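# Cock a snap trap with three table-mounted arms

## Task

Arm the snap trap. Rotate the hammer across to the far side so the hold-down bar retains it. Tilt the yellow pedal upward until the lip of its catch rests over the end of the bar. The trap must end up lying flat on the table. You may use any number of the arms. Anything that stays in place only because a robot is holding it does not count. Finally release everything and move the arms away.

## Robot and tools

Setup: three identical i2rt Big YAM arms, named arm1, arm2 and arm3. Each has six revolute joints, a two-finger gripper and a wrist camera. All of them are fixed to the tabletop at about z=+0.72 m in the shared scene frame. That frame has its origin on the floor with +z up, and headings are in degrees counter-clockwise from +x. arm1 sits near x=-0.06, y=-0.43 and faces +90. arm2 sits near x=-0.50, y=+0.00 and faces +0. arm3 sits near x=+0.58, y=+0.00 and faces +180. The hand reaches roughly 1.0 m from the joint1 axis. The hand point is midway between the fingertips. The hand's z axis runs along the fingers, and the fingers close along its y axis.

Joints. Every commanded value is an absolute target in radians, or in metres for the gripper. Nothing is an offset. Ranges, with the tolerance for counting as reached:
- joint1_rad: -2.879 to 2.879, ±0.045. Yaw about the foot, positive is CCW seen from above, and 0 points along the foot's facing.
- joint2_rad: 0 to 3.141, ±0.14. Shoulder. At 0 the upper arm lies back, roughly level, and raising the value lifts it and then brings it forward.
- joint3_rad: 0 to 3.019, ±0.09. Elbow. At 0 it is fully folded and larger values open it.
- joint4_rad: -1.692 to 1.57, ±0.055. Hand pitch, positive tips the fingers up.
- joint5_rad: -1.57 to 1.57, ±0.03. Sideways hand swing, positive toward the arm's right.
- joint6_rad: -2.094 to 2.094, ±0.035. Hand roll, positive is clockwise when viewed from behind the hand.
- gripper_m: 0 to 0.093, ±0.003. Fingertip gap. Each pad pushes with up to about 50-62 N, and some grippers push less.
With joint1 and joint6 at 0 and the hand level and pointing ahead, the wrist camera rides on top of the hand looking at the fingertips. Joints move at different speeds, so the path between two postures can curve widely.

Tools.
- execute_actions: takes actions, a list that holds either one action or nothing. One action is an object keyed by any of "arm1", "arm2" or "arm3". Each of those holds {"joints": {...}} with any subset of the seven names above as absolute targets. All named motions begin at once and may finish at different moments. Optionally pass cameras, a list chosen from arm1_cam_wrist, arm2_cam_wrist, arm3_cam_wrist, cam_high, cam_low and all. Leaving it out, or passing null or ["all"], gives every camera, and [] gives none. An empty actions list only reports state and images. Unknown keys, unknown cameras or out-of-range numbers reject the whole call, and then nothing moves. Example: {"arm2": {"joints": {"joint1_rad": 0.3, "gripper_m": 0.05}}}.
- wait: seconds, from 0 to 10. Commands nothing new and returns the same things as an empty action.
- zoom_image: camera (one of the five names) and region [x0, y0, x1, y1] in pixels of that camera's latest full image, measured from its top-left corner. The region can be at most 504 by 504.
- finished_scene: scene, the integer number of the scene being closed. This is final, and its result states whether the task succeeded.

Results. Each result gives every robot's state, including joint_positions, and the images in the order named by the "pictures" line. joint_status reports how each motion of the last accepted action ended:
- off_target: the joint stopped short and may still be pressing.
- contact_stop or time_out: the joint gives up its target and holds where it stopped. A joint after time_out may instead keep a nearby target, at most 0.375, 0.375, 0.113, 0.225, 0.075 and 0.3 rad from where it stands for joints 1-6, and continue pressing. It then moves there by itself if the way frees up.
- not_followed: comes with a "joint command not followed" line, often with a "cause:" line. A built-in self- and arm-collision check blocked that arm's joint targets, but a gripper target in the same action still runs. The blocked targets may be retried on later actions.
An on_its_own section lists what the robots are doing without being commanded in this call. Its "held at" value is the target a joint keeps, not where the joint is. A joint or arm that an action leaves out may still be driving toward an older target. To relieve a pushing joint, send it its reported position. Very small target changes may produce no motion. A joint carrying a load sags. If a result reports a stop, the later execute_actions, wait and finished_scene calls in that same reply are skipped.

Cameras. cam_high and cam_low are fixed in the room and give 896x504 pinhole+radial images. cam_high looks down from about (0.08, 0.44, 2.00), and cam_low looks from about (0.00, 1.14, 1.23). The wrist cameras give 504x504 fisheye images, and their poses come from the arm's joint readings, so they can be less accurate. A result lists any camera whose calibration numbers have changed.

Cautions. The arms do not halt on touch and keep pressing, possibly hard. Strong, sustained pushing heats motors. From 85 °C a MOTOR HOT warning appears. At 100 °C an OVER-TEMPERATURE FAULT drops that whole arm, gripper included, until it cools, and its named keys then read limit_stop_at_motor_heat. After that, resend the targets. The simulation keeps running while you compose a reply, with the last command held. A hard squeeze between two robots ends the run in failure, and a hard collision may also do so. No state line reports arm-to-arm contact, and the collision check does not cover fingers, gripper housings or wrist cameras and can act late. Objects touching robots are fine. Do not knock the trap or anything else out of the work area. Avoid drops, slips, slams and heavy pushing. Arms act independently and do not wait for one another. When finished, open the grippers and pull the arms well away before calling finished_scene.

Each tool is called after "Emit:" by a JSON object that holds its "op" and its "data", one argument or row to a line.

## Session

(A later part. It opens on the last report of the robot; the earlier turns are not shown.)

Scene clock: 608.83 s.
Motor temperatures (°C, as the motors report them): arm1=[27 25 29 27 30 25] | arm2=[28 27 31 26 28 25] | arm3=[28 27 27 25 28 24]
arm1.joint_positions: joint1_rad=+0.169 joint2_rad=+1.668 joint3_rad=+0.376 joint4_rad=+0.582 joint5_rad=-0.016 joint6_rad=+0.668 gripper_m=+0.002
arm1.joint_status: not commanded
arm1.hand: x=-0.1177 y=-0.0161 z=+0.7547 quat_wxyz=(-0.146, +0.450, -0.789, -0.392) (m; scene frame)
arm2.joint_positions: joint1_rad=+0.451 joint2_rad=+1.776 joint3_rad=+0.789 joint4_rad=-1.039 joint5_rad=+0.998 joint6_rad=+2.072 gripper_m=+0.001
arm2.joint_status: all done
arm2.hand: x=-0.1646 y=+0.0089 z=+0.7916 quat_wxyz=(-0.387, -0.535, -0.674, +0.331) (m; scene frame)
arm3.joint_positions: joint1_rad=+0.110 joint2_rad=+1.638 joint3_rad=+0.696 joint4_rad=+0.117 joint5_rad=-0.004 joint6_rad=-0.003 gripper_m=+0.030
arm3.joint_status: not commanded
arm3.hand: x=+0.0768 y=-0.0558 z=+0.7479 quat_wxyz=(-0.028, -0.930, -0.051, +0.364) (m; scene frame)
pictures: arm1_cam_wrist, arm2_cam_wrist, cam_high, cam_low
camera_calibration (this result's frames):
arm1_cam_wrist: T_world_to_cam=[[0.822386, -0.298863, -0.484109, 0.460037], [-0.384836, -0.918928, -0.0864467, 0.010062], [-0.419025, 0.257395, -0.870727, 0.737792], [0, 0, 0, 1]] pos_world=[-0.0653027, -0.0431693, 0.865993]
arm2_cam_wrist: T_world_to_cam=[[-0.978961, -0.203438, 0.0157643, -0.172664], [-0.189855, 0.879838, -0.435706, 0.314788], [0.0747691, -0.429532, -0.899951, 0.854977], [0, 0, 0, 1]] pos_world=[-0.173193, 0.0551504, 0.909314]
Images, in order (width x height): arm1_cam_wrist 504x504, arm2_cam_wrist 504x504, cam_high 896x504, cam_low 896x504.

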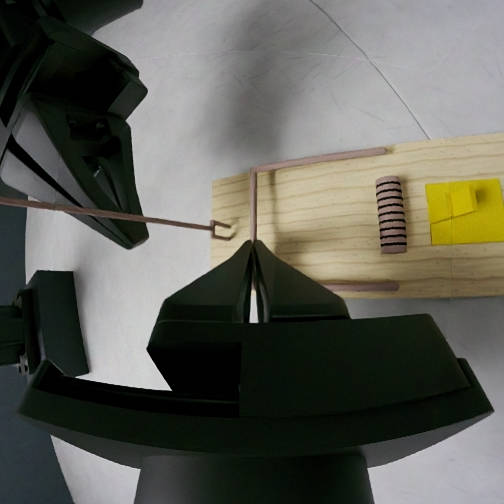

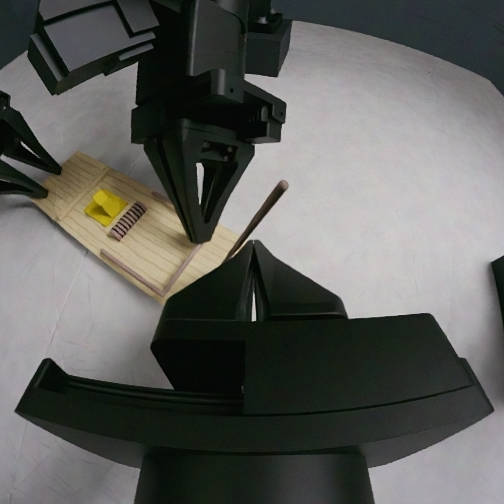

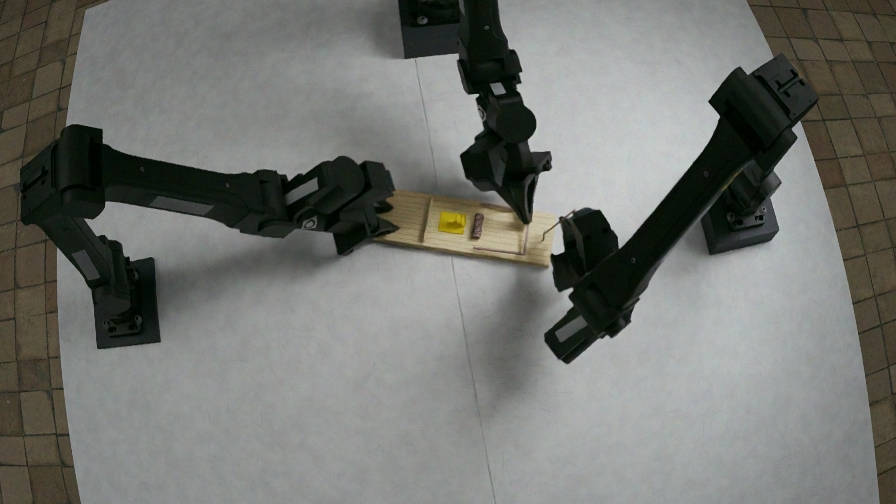

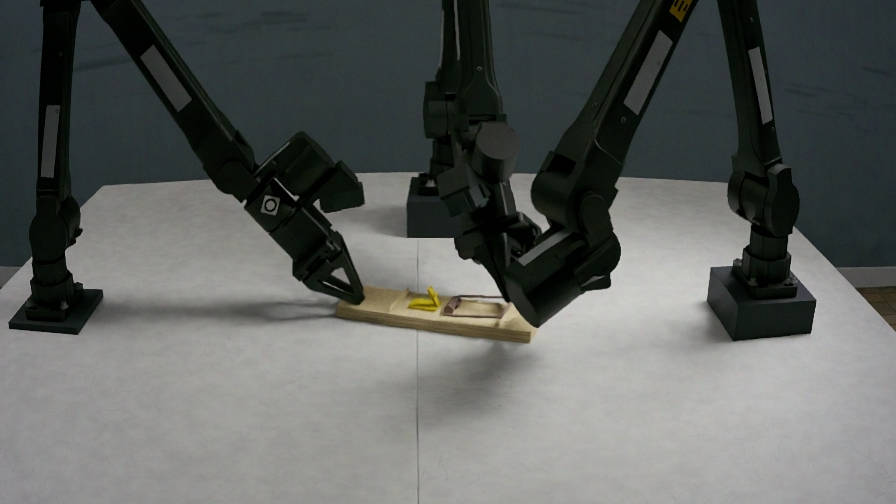

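Emit:
{"op": "execute_actions", "data": {
  "actions": [
    {"arm2":{"joints":{"joint3_rad":0.835,"joint4_rad":-0.93,"joint1_rad":0.378}}}
  ],
  "cameras": ["cam_high","arm2_cam_wrist","arm1_cam_wrist"]
}}

Scene clock: 618.37 s.
Motor temperatures (°C, as the motors report them): arm1=[27 25 29 27 30 25] | arm2=[28 27 31 26 28 25] | arm3=[28 27 27 25 28 24]
arm1.joint_positions: joint1_rad=+0.169 joint2_rad=+1.668 joint3_rad=+0.376 joint4_rad=+0.582 joint5_rad=-0.016 joint6_rad=+0.668 gripper_m=+0.002
arm1.joint_status: not commanded
arm1.hand: x=-0.1177 y=-0.0161 z=+0.7547 quat_wxyz=(-0.146, +0.450, -0.789, -0.392) (m; scene frame)
arm2.joint_positions: joint1_rad=+0.376 joint2_rad=+1.776 joint3_rad=+0.815 joint4_rad=-0.940 joint5_rad=+0.998 joint6_rad=+2.072 gripper_m=+0.001
arm2.joint_status: all done
arm2.hand: x=-0.1395 y=-0.0058 z=+0.7891 quat_wxyz=(-0.398, -0.588, -0.639, +0.296) (m; scene frame)
arm3.joint_positions: joint1_rad=+0.110 joint2_rad=+1.638 joint3_rad=+0.696 joint4_rad=+0.117 joint5_rad=-0.004 joint6_rad=-0.003 gripper_m=+0.030
arm3.joint_status: not commanded
arm3.hand: x=+0.0768 y=-0.0558 z=+0.7479 quat_wxyz=(-0.028, -0.930, -0.051, +0.364) (m; scene frame)
pictures: arm1_cam_wrist, arm2_cam_wrist, cam_high
camera_calibration (this result's frames):
arm1_cam_wrist: T_world_to_cam=[[0.822386, -0.298863, -0.484109, 0.460037], [-0.384836, -0.918928, -0.0864467, 0.010062], [-0.419025, 0.257395, -0.870727, 0.737792], [0, 0, 0, 1]] pos_world=[-0.0653027, -0.0431693, 0.865993]
arm2_cam_wrist: T_world_to_cam=[[-0.986278, -0.127294, -0.105131, -0.0561687], [-0.0746218, 0.911753, -0.403904, 0.322554], [0.147268, -0.390517, -0.90874, 0.861884], [0, 0, 0, 1]] pos_world=[-0.158257, 0.0353404, 0.907605]
Images, in order (width x height): arm1_cam_wrist 504x504, arm2_cam_wrist 504x504, cam_high 896x504.

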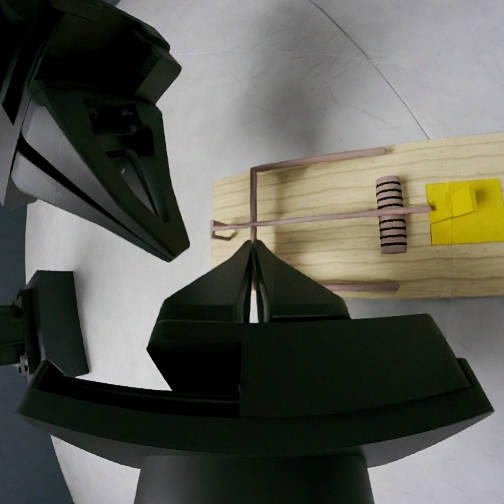

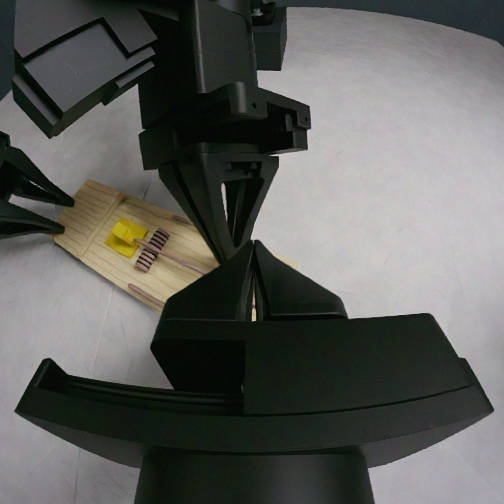

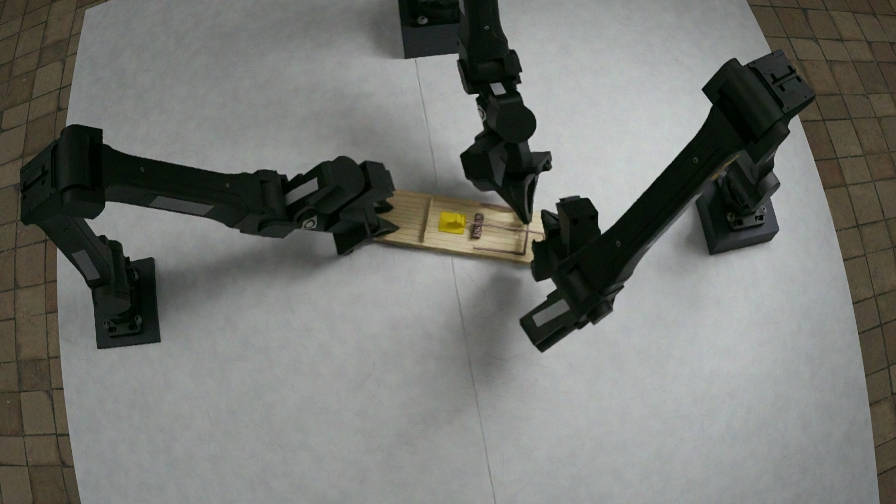

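Emit:
{"op": "execute_actions", "data": {
  "actions": [
    {"arm2":{"joints":{"joint1_rad":1.1}},"arm3":{"joints":{"joint2_rad":1.60,"joint3_rad":0.80,"joint4_rad":0.12}}}
  ],
  "cameras": []
}}

Emit:
{"op": "execute_actions", "data": {
  "actions": [
    {"arm2":{"joints":{"joint2_rad":0.9,"joint5_rad":0,"joint6_rad":0}},"arm3":{"joints":{"joint1_rad":0.078,"joint2_rad":1.68,"joint3_rad":0.855,"joint6_rad":0.7,"gripper_m":0}}}
  ],
  "cameras": ["cam_high","arm3_cam_wrist","arm1_cam_wrist","cam_low"]
}}

Emit:
{"op": "zoom_image", "data": {
  "camera": "cam_low",
  "region": [370, 260, 550, 340]
}}

Scene clock: 637.20 s.
Motor temperatures (°C, as the motors report them): arm1=[27 25 29 27 30 25] | arm2=[28 27 31 26 28 25] | arm3=[28 27 27 25 28 24]
arm1.joint_positions: joint1_rad=+0.169 joint2_rad=+1.668 joint3_rad=+0.376 joint4_rad=+0.582 joint5_rad=-0.016 joint6_rad=+0.668 gripper_m=+0.002
arm1.joint_status: not commanded
arm1.hand: x=-0.1179 y=-0.0161 z=+0.7546 quat_wxyz=(-0.146, +0.451, -0.789, -0.392) (m; scene frame)
arm2.joint_positions: joint1_rad=+1.102 joint2_rad=+1.776 joint3_rad=+0.819 joint4_rad=-0.938 joint5_rad=+0.998 joint6_rad=+2.072 gripper_m=+0.001
arm2.joint_status: all done
arm2.hand: x=-0.2257 y=+0.2372 z=+0.7885 quat_wxyz=(-0.475, -0.324, -0.807, +0.133) (m; scene frame)
arm3.joint_positions: joint1_rad=+0.110 joint2_rad=+1.609 joint3_rad=+0.758 joint4_rad=+0.126 joint5_rad=-0.014 joint6_rad=-0.003 gripper_m=+0.030
arm3.joint_status: all done
arm3.hand: x=+0.0433 y=-0.0607 z=+0.7901 quat_wxyz=(-0.035, -0.910, -0.052, +0.410) (m; scene frame)
pictures: none
No camera images: the call's "cameras" was empty. Leave "cameras" out to get every camera's image.

Scene clock: 639.60 s.
Motor temperatures (°C, as the motors report them): arm1=[27 25 29 27 30 25] | arm2=[28 27 31 26 28 25] | arm3=[28 27 28 25 28 24]
arm1.joint_positions: joint1_rad=+0.169 joint2_rad=+1.668 joint3_rad=+0.376 joint4_rad=+0.582 joint5_rad=-0.016 joint6_rad=+0.668 gripper_m=+0.002
arm1.joint_status: not commanded
arm1.hand: x=-0.1179 y=-0.0161 z=+0.7546 quat_wxyz=(-0.146, +0.451, -0.789, -0.392) (m; scene frame)
arm2.joint_positions: joint1_rad=+1.102 joint2_rad=+0.897 joint3_rad=+0.819 joint4_rad=-0.936 joint5_rad=+0.004 joint6_rad=+0.017 gripper_m=+0.001
arm2.joint_status: all done
arm2.hand: x=-0.3465 y=+0.3162 z=+1.0023 quat_wxyz=(-0.228, +0.505, -0.819, -0.146) (m; scene frame)
arm3.joint_positions: joint1_rad=+0.089 joint2_rad=+1.686 joint3_rad=+0.812 joint4_rad=+0.126 joint5_rad=-0.015 joint6_rad=+0.688 gripper_m=+0.001
arm3.joint_status: all done
arm3.hand: x=+0.0242 y=-0.0512 z=+0.7726 quat_wxyz=(-0.164, -0.875, +0.270, +0.366) (m; scene frame)
pictures: arm1_cam_wrist, arm3_cam_wrist, cam_high, cam_low
camera_calibration (this result's frames):
arm1_cam_wrist: T_world_to_cam=[[0.822526, -0.298727, -0.483956, 0.459968], [-0.384477, -0.919108, -0.0861225, 0.00971062], [-0.419081, 0.256908, -0.870844, 0.737693], [0, 0, 0, 1]] pos_world=[-0.0654494, -0.0431889, 0.865856]
arm3_cam_wrist: T_world_to_cam=[[0.359941, 0.802405, -0.476014, 0.399231], [0.900864, -0.431617, -0.0463711, 0.000908673], [-0.242664, -0.412133, -0.878214, 0.786665], [0, 0, 0, 1]] pos_world=[0.0463772, 0.00425852, 0.880942]
Images, in order (width x height): arm1_cam_wrist 504x504, arm3_cam_wrist 504x504, cam_high 896x504, cam_low 896x504.

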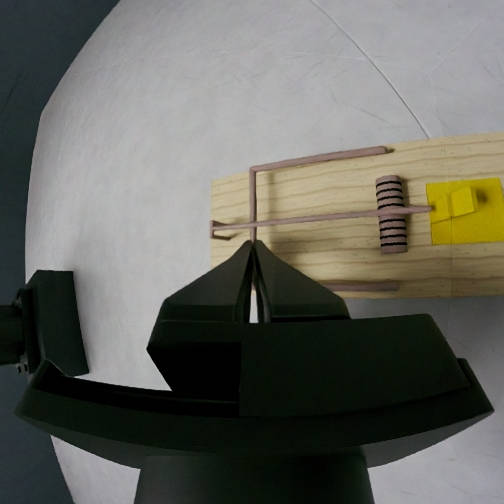

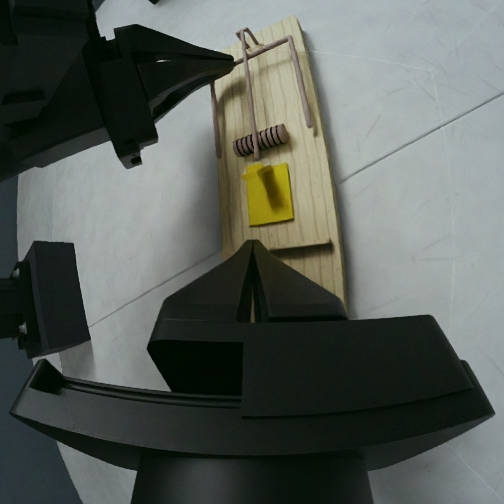

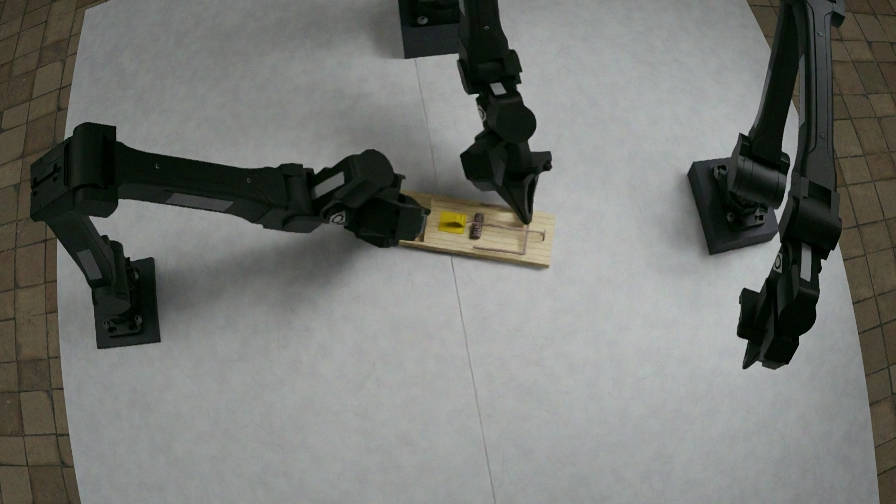

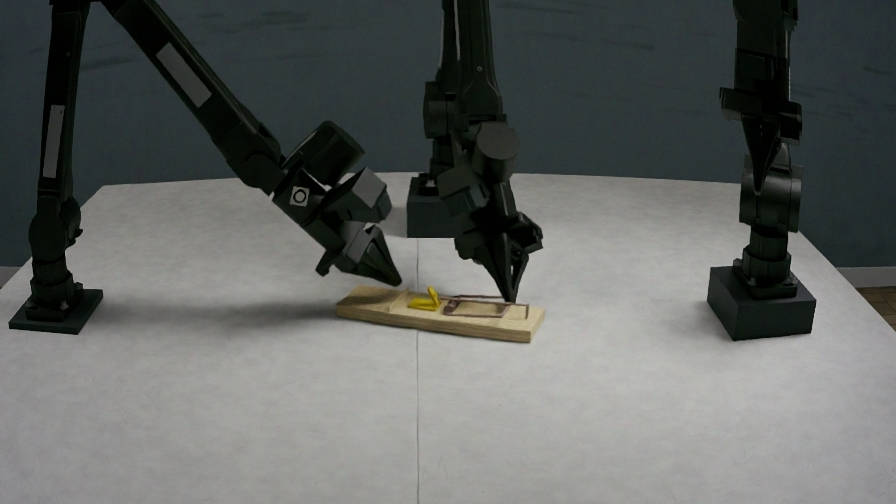

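Region (370, 260, 550, 340) of cam_low's 896x504 image, scaled by 2.800, with more detail than that image has.

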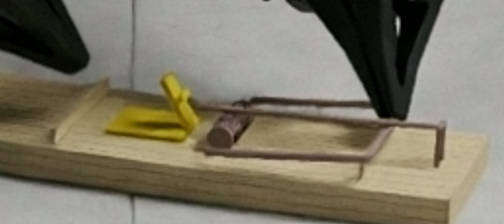

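Emit:
{"op": "execute_actions", "data": {
  "actions": [
    {"arm3":{"joints":{"joint1_rad":0.042,"joint2_rad":1.74,"joint3_rad":0.91}}}
  ],
  "cameras": ["cam_high","arm3_cam_wrist","arm1_cam_wrist","cam_low"]
}}

Emit:
{"op": "zoom_image", "data": {
  "camera": "cam_low",
  "region": [370, 260, 550, 340]
}}

Emit:
{"op": "zoom_image", "data": {
  "camera": "cam_high",
  "region": [400, 180, 520, 260]
}}

Scene clock: 655.53 s.
Motor temperatures (°C, as the motors report them): arm1=[27 25 29 27 30 25] | arm2=[28 27 34 26 27 25] | arm3=[28 27 29 25 28 24]
arm1.joint_positions: joint1_rad=+0.169 joint2_rad=+1.668 joint3_rad=+0.376 joint4_rad=+0.582 joint5_rad=-0.016 joint6_rad=+0.668 gripper_m=+0.002
arm1.joint_status: not commanded
arm1.hand: x=-0.1179 y=-0.0161 z=+0.7546 quat_wxyz=(-0.146, +0.451, -0.789, -0.392) (m; scene frame)
arm2.joint_positions: joint1_rad=+1.102 joint2_rad=+0.897 joint3_rad=+0.819 joint4_rad=-0.936 joint5_rad=+0.004 joint6_rad=+0.017 gripper_m=+0.001
arm2.joint_status: not commanded
arm2.hand: x=-0.3465 y=+0.3162 z=+1.0023 quat_wxyz=(-0.228, +0.505, -0.819, -0.146) (m; scene frame)
arm3.joint_positions: joint1_rad=+0.049 joint2_rad=+1.743 joint3_rad=+0.865 joint4_rad=+0.126 joint5_rad=-0.015 joint6_rad=+0.689 gripper_m=+0.001
arm3.joint_status: all done
arm3.hand: x=+0.0035 y=-0.0301 z=+0.7640 quat_wxyz=(-0.157, -0.871, +0.288, +0.367) (m; scene frame)
pictures: arm1_cam_wrist, arm3_cam_wrist, cam_high, cam_low
camera_calibration (this result's frames):
arm1_cam_wrist: T_world_to_cam=[[0.822526, -0.298727, -0.483956, 0.459968], [-0.384477, -0.919108, -0.0861225, 0.00971062], [-0.419081, 0.256908, -0.870844, 0.737693], [0, 0, 0, 1]] pos_world=[-0.0654494, -0.0431889, 0.865856]
arm3_cam_wrist: T_world_to_cam=[[0.393654, 0.787188, -0.474733, 0.384008], [0.883074, -0.467296, -0.0426001, 0.0243434], [-0.255375, -0.402455, -0.879098, 0.783824], [0, 0, 0, 1]] pos_world=[0.0275057, 0.0245431, 0.872396]
Images, in order (width x height): arm1_cam_wrist 504x504, arm3_cam_wrist 504x504, cam_high 896x504, cam_low 896x504.

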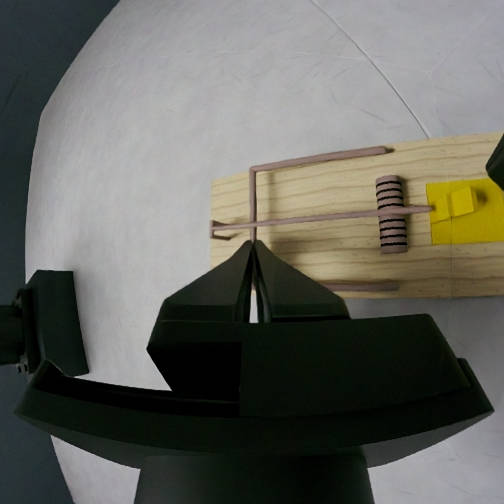

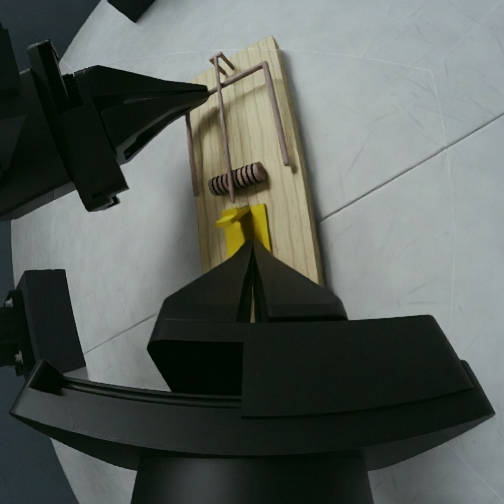

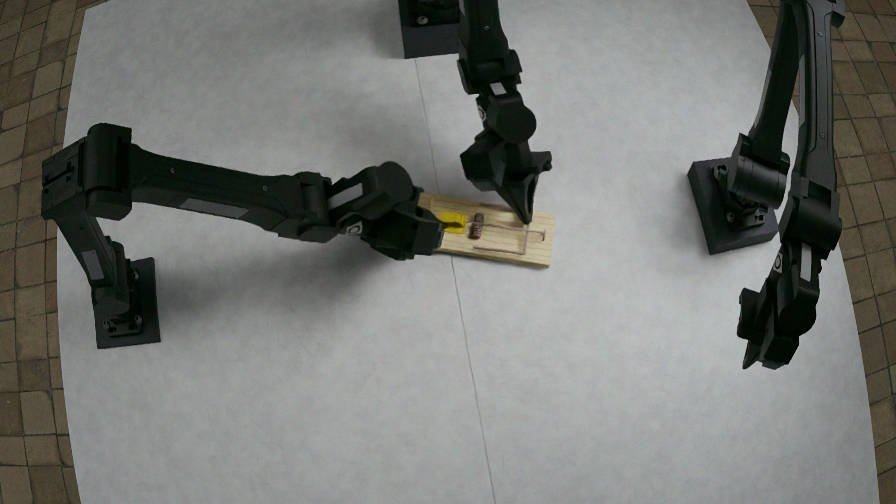

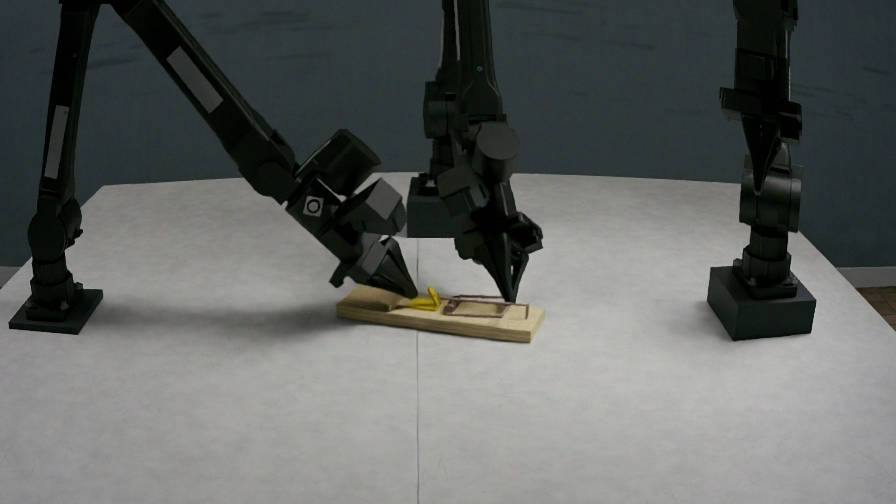

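Region (370, 260, 550, 340) of cam_low's 896x504 image, scaled by 2.800, with more detail than that image has.

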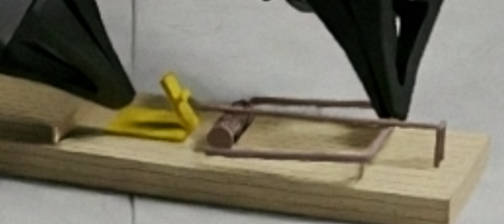

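Region (400, 180, 520, 260) of cam_high's 896x504 image, scaled by 4.200, with more detail than that image has.

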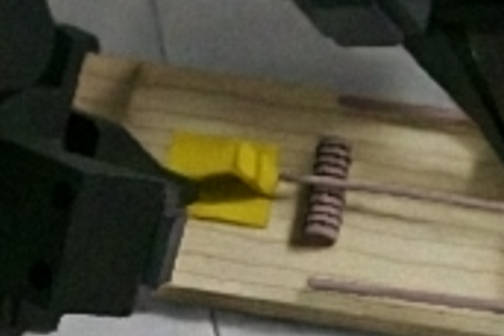

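Emit:
{"op": "execute_actions", "data": {
  "actions": [
    {"arm3":{"joints":{"joint2_rad":1.765,"joint3_rad":0.95}}}
  ],
  "cameras": ["cam_high","arm1_cam_wrist","cam_low"]
}}

Emit:
{"op": "zoom_image", "data": {
  "camera": "cam_low",
  "region": [390, 260, 500, 330]
}}

Scene clock: 668.93 s.
Motor temperatures (°C, as the motors report them): arm1=[27 25 29 27 30 25] | arm2=[28 27 35 26 27 25] | arm3=[28 28 30 25 28 24]
arm1.joint_positions: joint1_rad=+0.169 joint2_rad=+1.668 joint3_rad=+0.376 joint4_rad=+0.582 joint5_rad=-0.016 joint6_rad=+0.668 gripper_m=+0.002
arm1.joint_status: not commanded
arm1.hand: x=-0.1179 y=-0.0161 z=+0.7546 quat_wxyz=(-0.146, +0.451, -0.789, -0.392) (m; scene frame)
arm2.joint_positions: joint1_rad=+1.102 joint2_rad=+0.897 joint3_rad=+0.819 joint4_rad=-0.936 joint5_rad=+0.004 joint6_rad=+0.017 gripper_m=+0.001
arm2.joint_status: not commanded
arm2.hand: x=-0.3465 y=+0.3162 z=+1.0023 quat_wxyz=(-0.228, +0.505, -0.819, -0.146) (m; scene frame)
arm3.joint_positions: joint1_rad=+0.049 joint2_rad=+1.764 joint3_rad=+0.901 joint4_rad=+0.126 joint5_rad=-0.015 joint6_rad=+0.689 gripper_m=+0.001
arm3.joint_status: all done
arm3.hand: x=-0.0109 y=-0.0307 z=+0.7673 quat_wxyz=(-0.159, -0.868, +0.287, +0.373) (m; scene frame)
pictures: arm1_cam_wrist, cam_high, cam_low
camera_calibration (this result's frames):
arm1_cam_wrist: T_world_to_cam=[[0.822526, -0.298727, -0.483956, 0.459968], [-0.384477, -0.919108, -0.0861225, 0.00971062], [-0.419081, 0.256908, -0.870844, 0.737693], [0, 0, 0, 1]] pos_world=[-0.0654494, -0.0431889, 0.865856]
Images, in order (width x height): arm1_cam_wrist 504x504, cam_high 896x504, cam_low 896x504.

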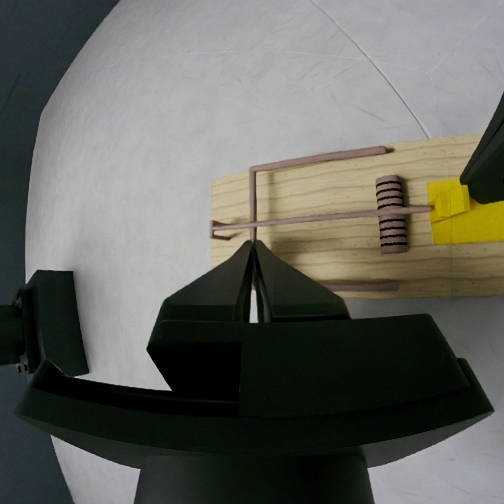

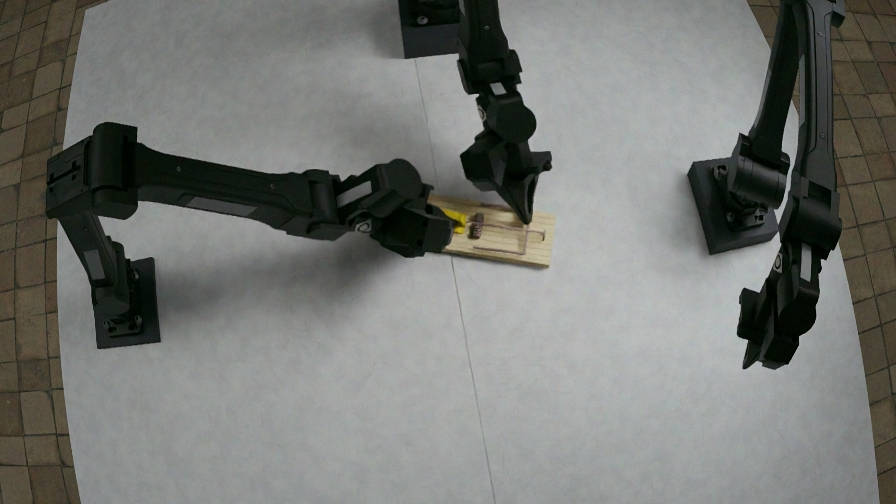

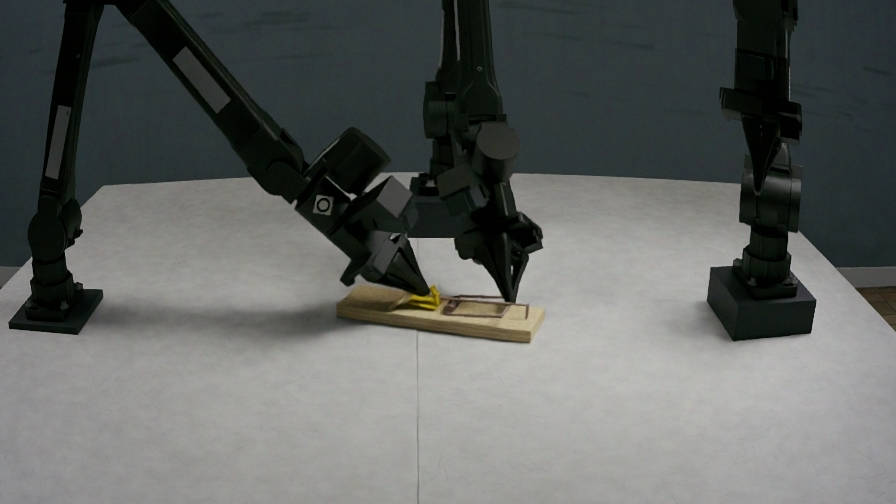

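Region (390, 260, 500, 330) of cam_low's 896x504 image, scaled by 4.582, with more detail than that image has; it fills the top 321 rows of this view, and the rest is white.

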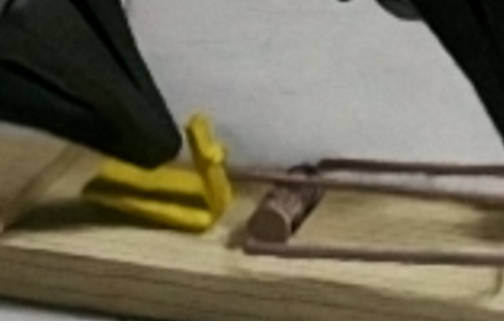

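Tipping. Continue, rising a little.

Emit:
{"op": "execute_actions", "data": {
  "actions": [
    {"arm3":{"joints":{"joint2_rad":1.77,"joint3_rad":0.975}}}
  ],
  "cameras": ["arm1_cam_wrist","cam_low"]
}}

Emit:
{"op": "zoom_image", "data": {
  "camera": "cam_low",
  "region": [390, 260, 500, 330]
}}

Scene clock: 678.27 s.
Motor temperatures (°C, as the motors report them): arm1=[27 25 29 27 30 25] | arm2=[28 27 35 26 27 25] | arm3=[28 28 30 25 28 24]
arm1.joint_positions: joint1_rad=+0.169 joint2_rad=+1.669 joint3_rad=+0.376 joint4_rad=+0.582 joint5_rad=-0.016 joint6_rad=+0.668 gripper_m=+0.002
arm1.joint_status: not commanded
arm1.hand: x=-0.1179 y=-0.0162 z=+0.7544 quat_wxyz=(-0.146, +0.451, -0.789, -0.392) (m; scene frame)
arm2.joint_positions: joint1_rad=+1.102 joint2_rad=+0.897 joint3_rad=+0.819 joint4_rad=-0.936 joint5_rad=+0.004 joint6_rad=+0.017 gripper_m=+0.001
arm2.joint_status: not commanded
arm2.hand: x=-0.3465 y=+0.3162 z=+1.0023 quat_wxyz=(-0.228, +0.505, -0.819, -0.146) (m; scene frame)
arm3.joint_positions: joint1_rad=+0.049 joint2_rad=+1.768 joint3_rad=+0.924 joint4_rad=+0.126 joint5_rad=-0.015 joint6_rad=+0.689 gripper_m=+0.001
arm3.joint_status: all done
arm3.hand: x=-0.0209 y=-0.0311 z=+0.7753 quat_wxyz=(-0.162, -0.864, +0.286, +0.381) (m; scene frame)
pictures: arm1_cam_wrist, cam_low
camera_calibration (this result's frames):
arm1_cam_wrist: T_world_to_cam=[[0.822552, -0.298907, -0.483801, 0.459756], [-0.384469, -0.919143, -0.0857944, 0.00939817], [-0.419038, 0.256577, -0.870963, 0.737668], [0, 0, 0, 1]] pos_world=[-0.0654487, -0.0432062, 0.865718]
Images, in order (width x height): arm1_cam_wrist 504x504, cam_low 896x504.

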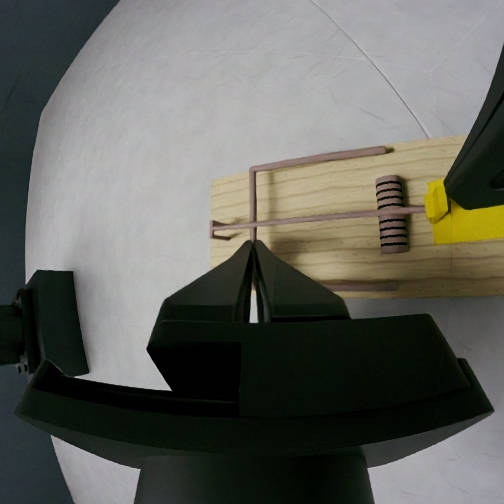

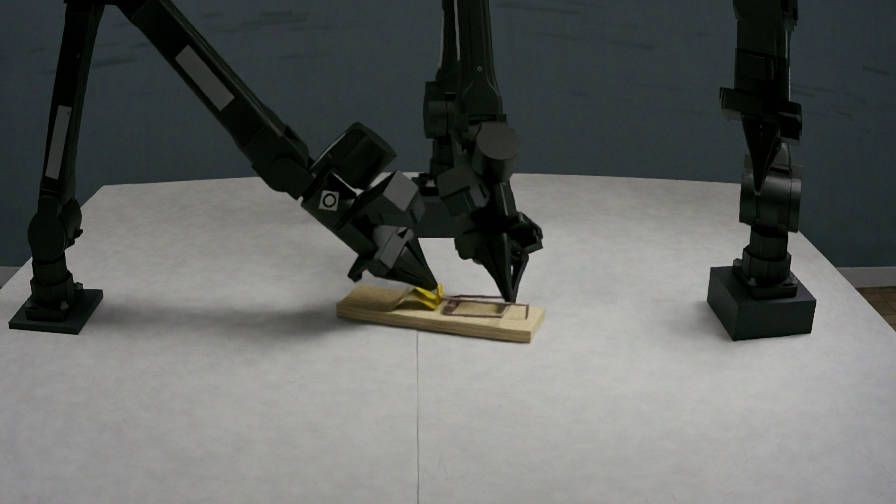

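Region (390, 260, 500, 330) of cam_low's 896x504 image, scaled by 4.582, with more detail than that image has; it fills the top 321 rows of this view, and the rest is white.

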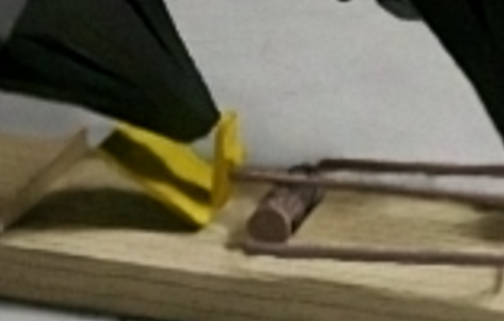

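Emit:
{"op": "execute_actions", "data": {
  "actions": [
    {"arm1":{"joints":{"joint2_rad":1.68,"joint1_rad":0.175}}}
  ],
  "cameras": ["arm1_cam_wrist","cam_low"]
}}

Emit:
{"op": "zoom_image", "data": {
  "camera": "cam_low",
  "region": [390, 260, 550, 340]
}}

Scene clock: 684.93 s.
Motor temperatures (°C, as the motors report them): arm1=[27 25 29 27 30 25] | arm2=[28 27 35 26 27 25] | arm3=[28 28 31 25 28 24]
arm1.joint_positions: joint1_rad=+0.169 joint2_rad=+1.661 joint3_rad=+0.376 joint4_rad=+0.580 joint5_rad=-0.019 joint6_rad=+0.668 gripper_m=+0.002
arm1.joint_status: all done
arm1.hand: x=-0.1184 y=-0.0154 z=+0.7572 quat_wxyz=(-0.145, +0.451, -0.788, -0.395) (m; scene frame)
arm2.joint_positions: joint1_rad=+1.102 joint2_rad=+0.897 joint3_rad=+0.819 joint4_rad=-0.936 joint5_rad=+0.004 joint6_rad=+0.017 gripper_m=+0.001
arm2.joint_status: not commanded
arm2.hand: x=-0.3465 y=+0.3162 z=+1.0023 quat_wxyz=(-0.228, +0.505, -0.819, -0.146) (m; scene frame)
arm3.joint_positions: joint1_rad=+0.049 joint2_rad=+1.768 joint3_rad=+0.925 joint4_rad=+0.126 joint5_rad=-0.016 joint6_rad=+0.689 gripper_m=+0.001
arm3.joint_status: not commanded
arm3.hand: x=-0.0211 y=-0.0312 z=+0.7754 quat_wxyz=(-0.162, -0.864, +0.286, +0.382) (m; scene frame)
pictures: arm1_cam_wrist, cam_low
camera_calibration (this result's frames):
arm1_cam_wrist: T_world_to_cam=[[0.821753, -0.2945, -0.487844, 0.46479], [-0.382736, -0.919501, -0.0896211, 0.013283], [-0.42218, 0.260362, -0.868318, 0.737333], [0, 0, 0, 1]] pos_world=[-0.0655721, -0.0428787, 0.868175]
Images, in order (width x height): arm1_cam_wrist 504x504, cam_low 896x504.

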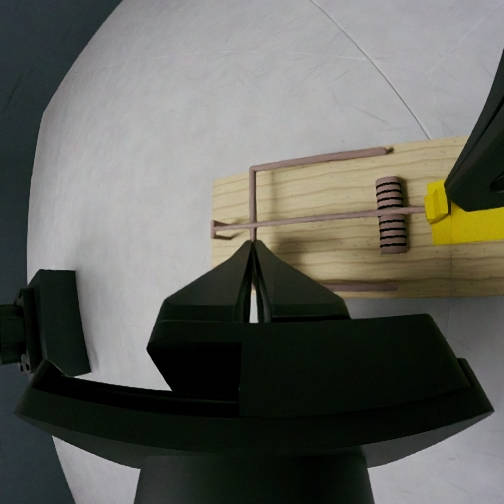

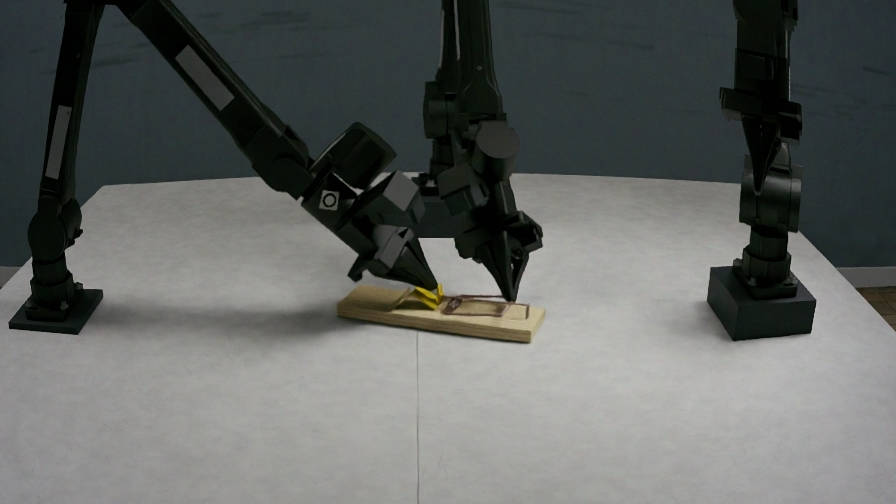

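Region (390, 260, 550, 340) of cam_low's 896x504 image, scaled by 3.150, with more detail than that image has.

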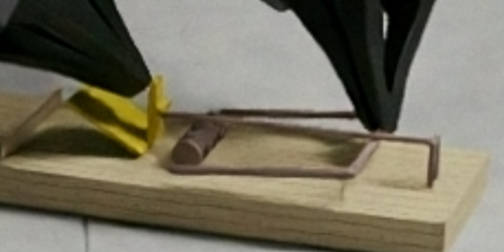

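Emit:
{"op": "execute_actions", "data": {
  "actions": [
    {"arm1":{"joints":{"joint2_rad":1.655,"gripper_m":0.012}}}
  ],
  "cameras": ["cam_low"]
}}

Emit:
{"op": "execute_actions", "data": {
  "actions": [
    {"arm3":{"joints":{"joint2_rad":1.62}},"arm1":{"joints":{"joint2_rad":1.5}}}
  ],
  "cameras": ["cam_low"]
}}

Emit:
{"op": "zoom_image", "data": {
  "camera": "cam_low",
  "region": [390, 260, 550, 340]
}}

Scene clock: 697.63 s.
Motor temperatures (°C, as the motors report them): arm1=[27 25 29 27 30 25] | arm2=[28 27 35 26 27 25] | arm3=[28 28 31 25 28 24]
arm1.joint_positions: joint1_rad=+0.169 joint2_rad=+1.653 joint3_rad=+0.376 joint4_rad=+0.577 joint5_rad=-0.027 joint6_rad=+0.668 gripper_m=+0.012
arm1.joint_status: all done
arm1.hand: x=-0.1198 y=-0.0149 z=+0.7598 quat_wxyz=(-0.143, +0.451, -0.786, -0.398) (m; scene frame)
arm2.joint_positions: joint1_rad=+1.102 joint2_rad=+0.897 joint3_rad=+0.819 joint4_rad=-0.936 joint5_rad=+0.004 joint6_rad=+0.017 gripper_m=+0.001
arm2.joint_status: not commanded
arm2.hand: x=-0.3465 y=+0.3162 z=+1.0023 quat_wxyz=(-0.228, +0.505, -0.819, -0.146) (m; scene frame)
arm3.joint_positions: joint1_rad=+0.049 joint2_rad=+1.768 joint3_rad=+0.925 joint4_rad=+0.126 joint5_rad=-0.016 joint6_rad=+0.689 gripper_m=+0.001
arm3.joint_status: not commanded
arm3.hand: x=-0.0210 y=-0.0312 z=+0.7750 quat_wxyz=(-0.162, -0.864, +0.286, +0.381) (m; scene frame)
pictures: cam_low
Images, in order (width x height): cam_low 896x504.

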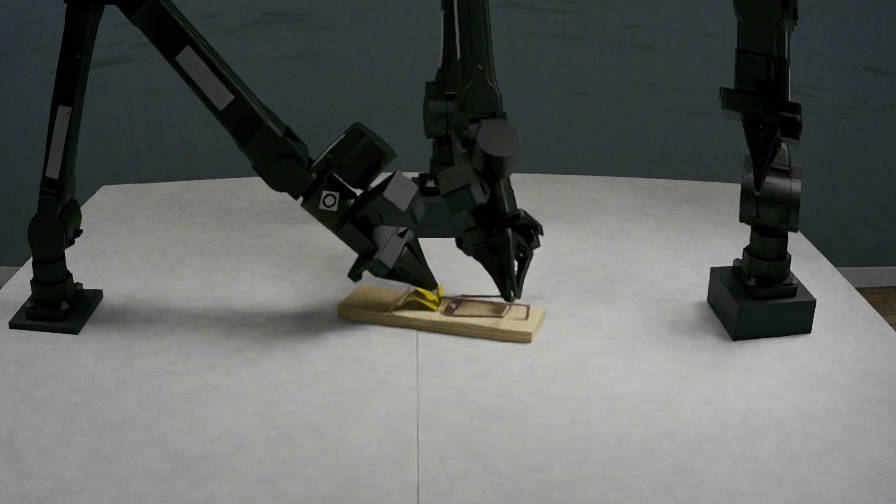

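Scene clock: 698.73 s.
Motor temperatures (°C, as the motors report them): arm1=[27 25 29 27 29 25] | arm2=[28 27 35 26 27 25] | arm3=[28 28 31 25 28 24]
arm1.joint_positions: joint1_rad=+0.169 joint2_rad=+1.495 joint3_rad=+0.371 joint4_rad=+0.558 joint5_rad=-0.027 joint6_rad=+0.668 gripper_m=+0.012
arm1.joint_status: all done
arm1.hand: x=-0.1211 y=-0.0008 z=+0.8185 quat_wxyz=(-0.166, +0.437, -0.759, -0.453) (m; scene frame)
arm2.joint_positions: joint1_rad=+1.102 joint2_rad=+0.897 joint3_rad=+0.819 joint4_rad=-0.936 joint5_rad=+0.004 joint6_rad=+0.017 gripper_m=+0.001
arm2.joint_status: not commanded
arm2.hand: x=-0.3465 y=+0.3162 z=+1.0023 quat_wxyz=(-0.228, +0.505, -0.819, -0.146) (m; scene frame)
arm3.joint_positions: joint1_rad=+0.049 joint2_rad=+1.617 joint3_rad=+0.933 joint4_rad=+0.124 joint5_rad=-0.016 joint6_rad=+0.689 gripper_m=+0.001
arm3.joint_status: all done
arm3.hand: x=-0.0305 y=-0.0303 z=+0.8669 quat_wxyz=(-0.187, -0.831, +0.275, +0.447) (m; scene frame)
pictures: cam_low
Images, in order (width x height): cam_low 896x504.

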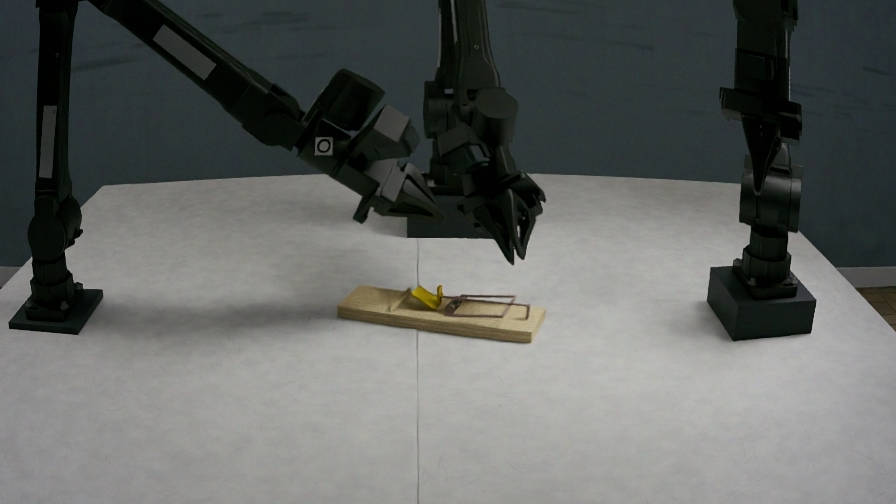

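Region (390, 260, 550, 340) of cam_low's 896x504 image, scaled by 3.150, with more detail than that image has.

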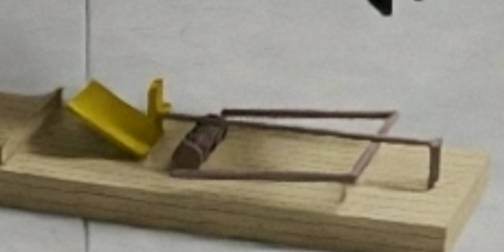

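Emit:
{"op": "execute_actions", "data": {
  "actions": [
    {"arm3":{"joints":{"joint1_rad":-0.4,"joint2_rad":0.9,"joint3_rad":0.7}},"arm1":{"joints":{"joint1_rad":0.5,"joint2_rad":0.8}}}
  ],
  "cameras": ["cam_low"]
}}

Emit:
{"op": "finished_scene", "data": {
  "scene": 1
}}

Scene clock: 706.43 s.
Motor temperatures (°C, as the motors report them): arm1=[27 25 29 27 29 25] | arm2=[28 27 36 26 27 25] | arm3=[28 28 31 25 28 24]
arm1.joint_positions: joint1_rad=+0.499 joint2_rad=+0.799 joint3_rad=+0.371 joint4_rad=+0.557 joint5_rad=-0.030 joint6_rad=+0.668 gripper_m=+0.012
arm1.joint_status: all done
arm1.hand: x=-0.2382 y=-0.0761 z=+1.1052 quat_wxyz=(-0.151, +0.421, -0.506, -0.738) (m; scene frame)
arm2.joint_positions: joint1_rad=+1.102 joint2_rad=+0.897 joint3_rad=+0.819 joint4_rad=-0.936 joint5_rad=+0.004 joint6_rad=+0.017 gripper_m=+0.001
arm2.joint_status: not commanded
arm2.hand: x=-0.3465 y=+0.3162 z=+1.0023 quat_wxyz=(-0.228, +0.505, -0.819, -0.146) (m; scene frame)
arm3.joint_positions: joint1_rad=-0.394 joint2_rad=+0.896 joint3_rad=+0.695 joint4_rad=+0.122 joint5_rad=-0.015 joint6_rad=+0.690 gripper_m=+0.001
arm3.joint_status: all done
arm3.hand: x=+0.1564 y=+0.1790 z=+1.1037 quat_wxyz=(-0.111, -0.631, +0.379, +0.668) (m; scene frame)
pictures: cam_low
Images, in order (width x height): cam_low 896x504.

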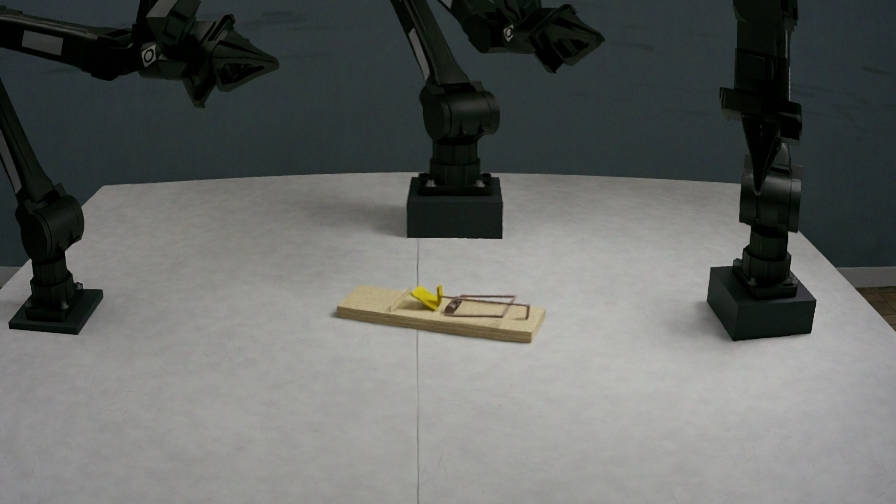

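The scene is finished: the task was done.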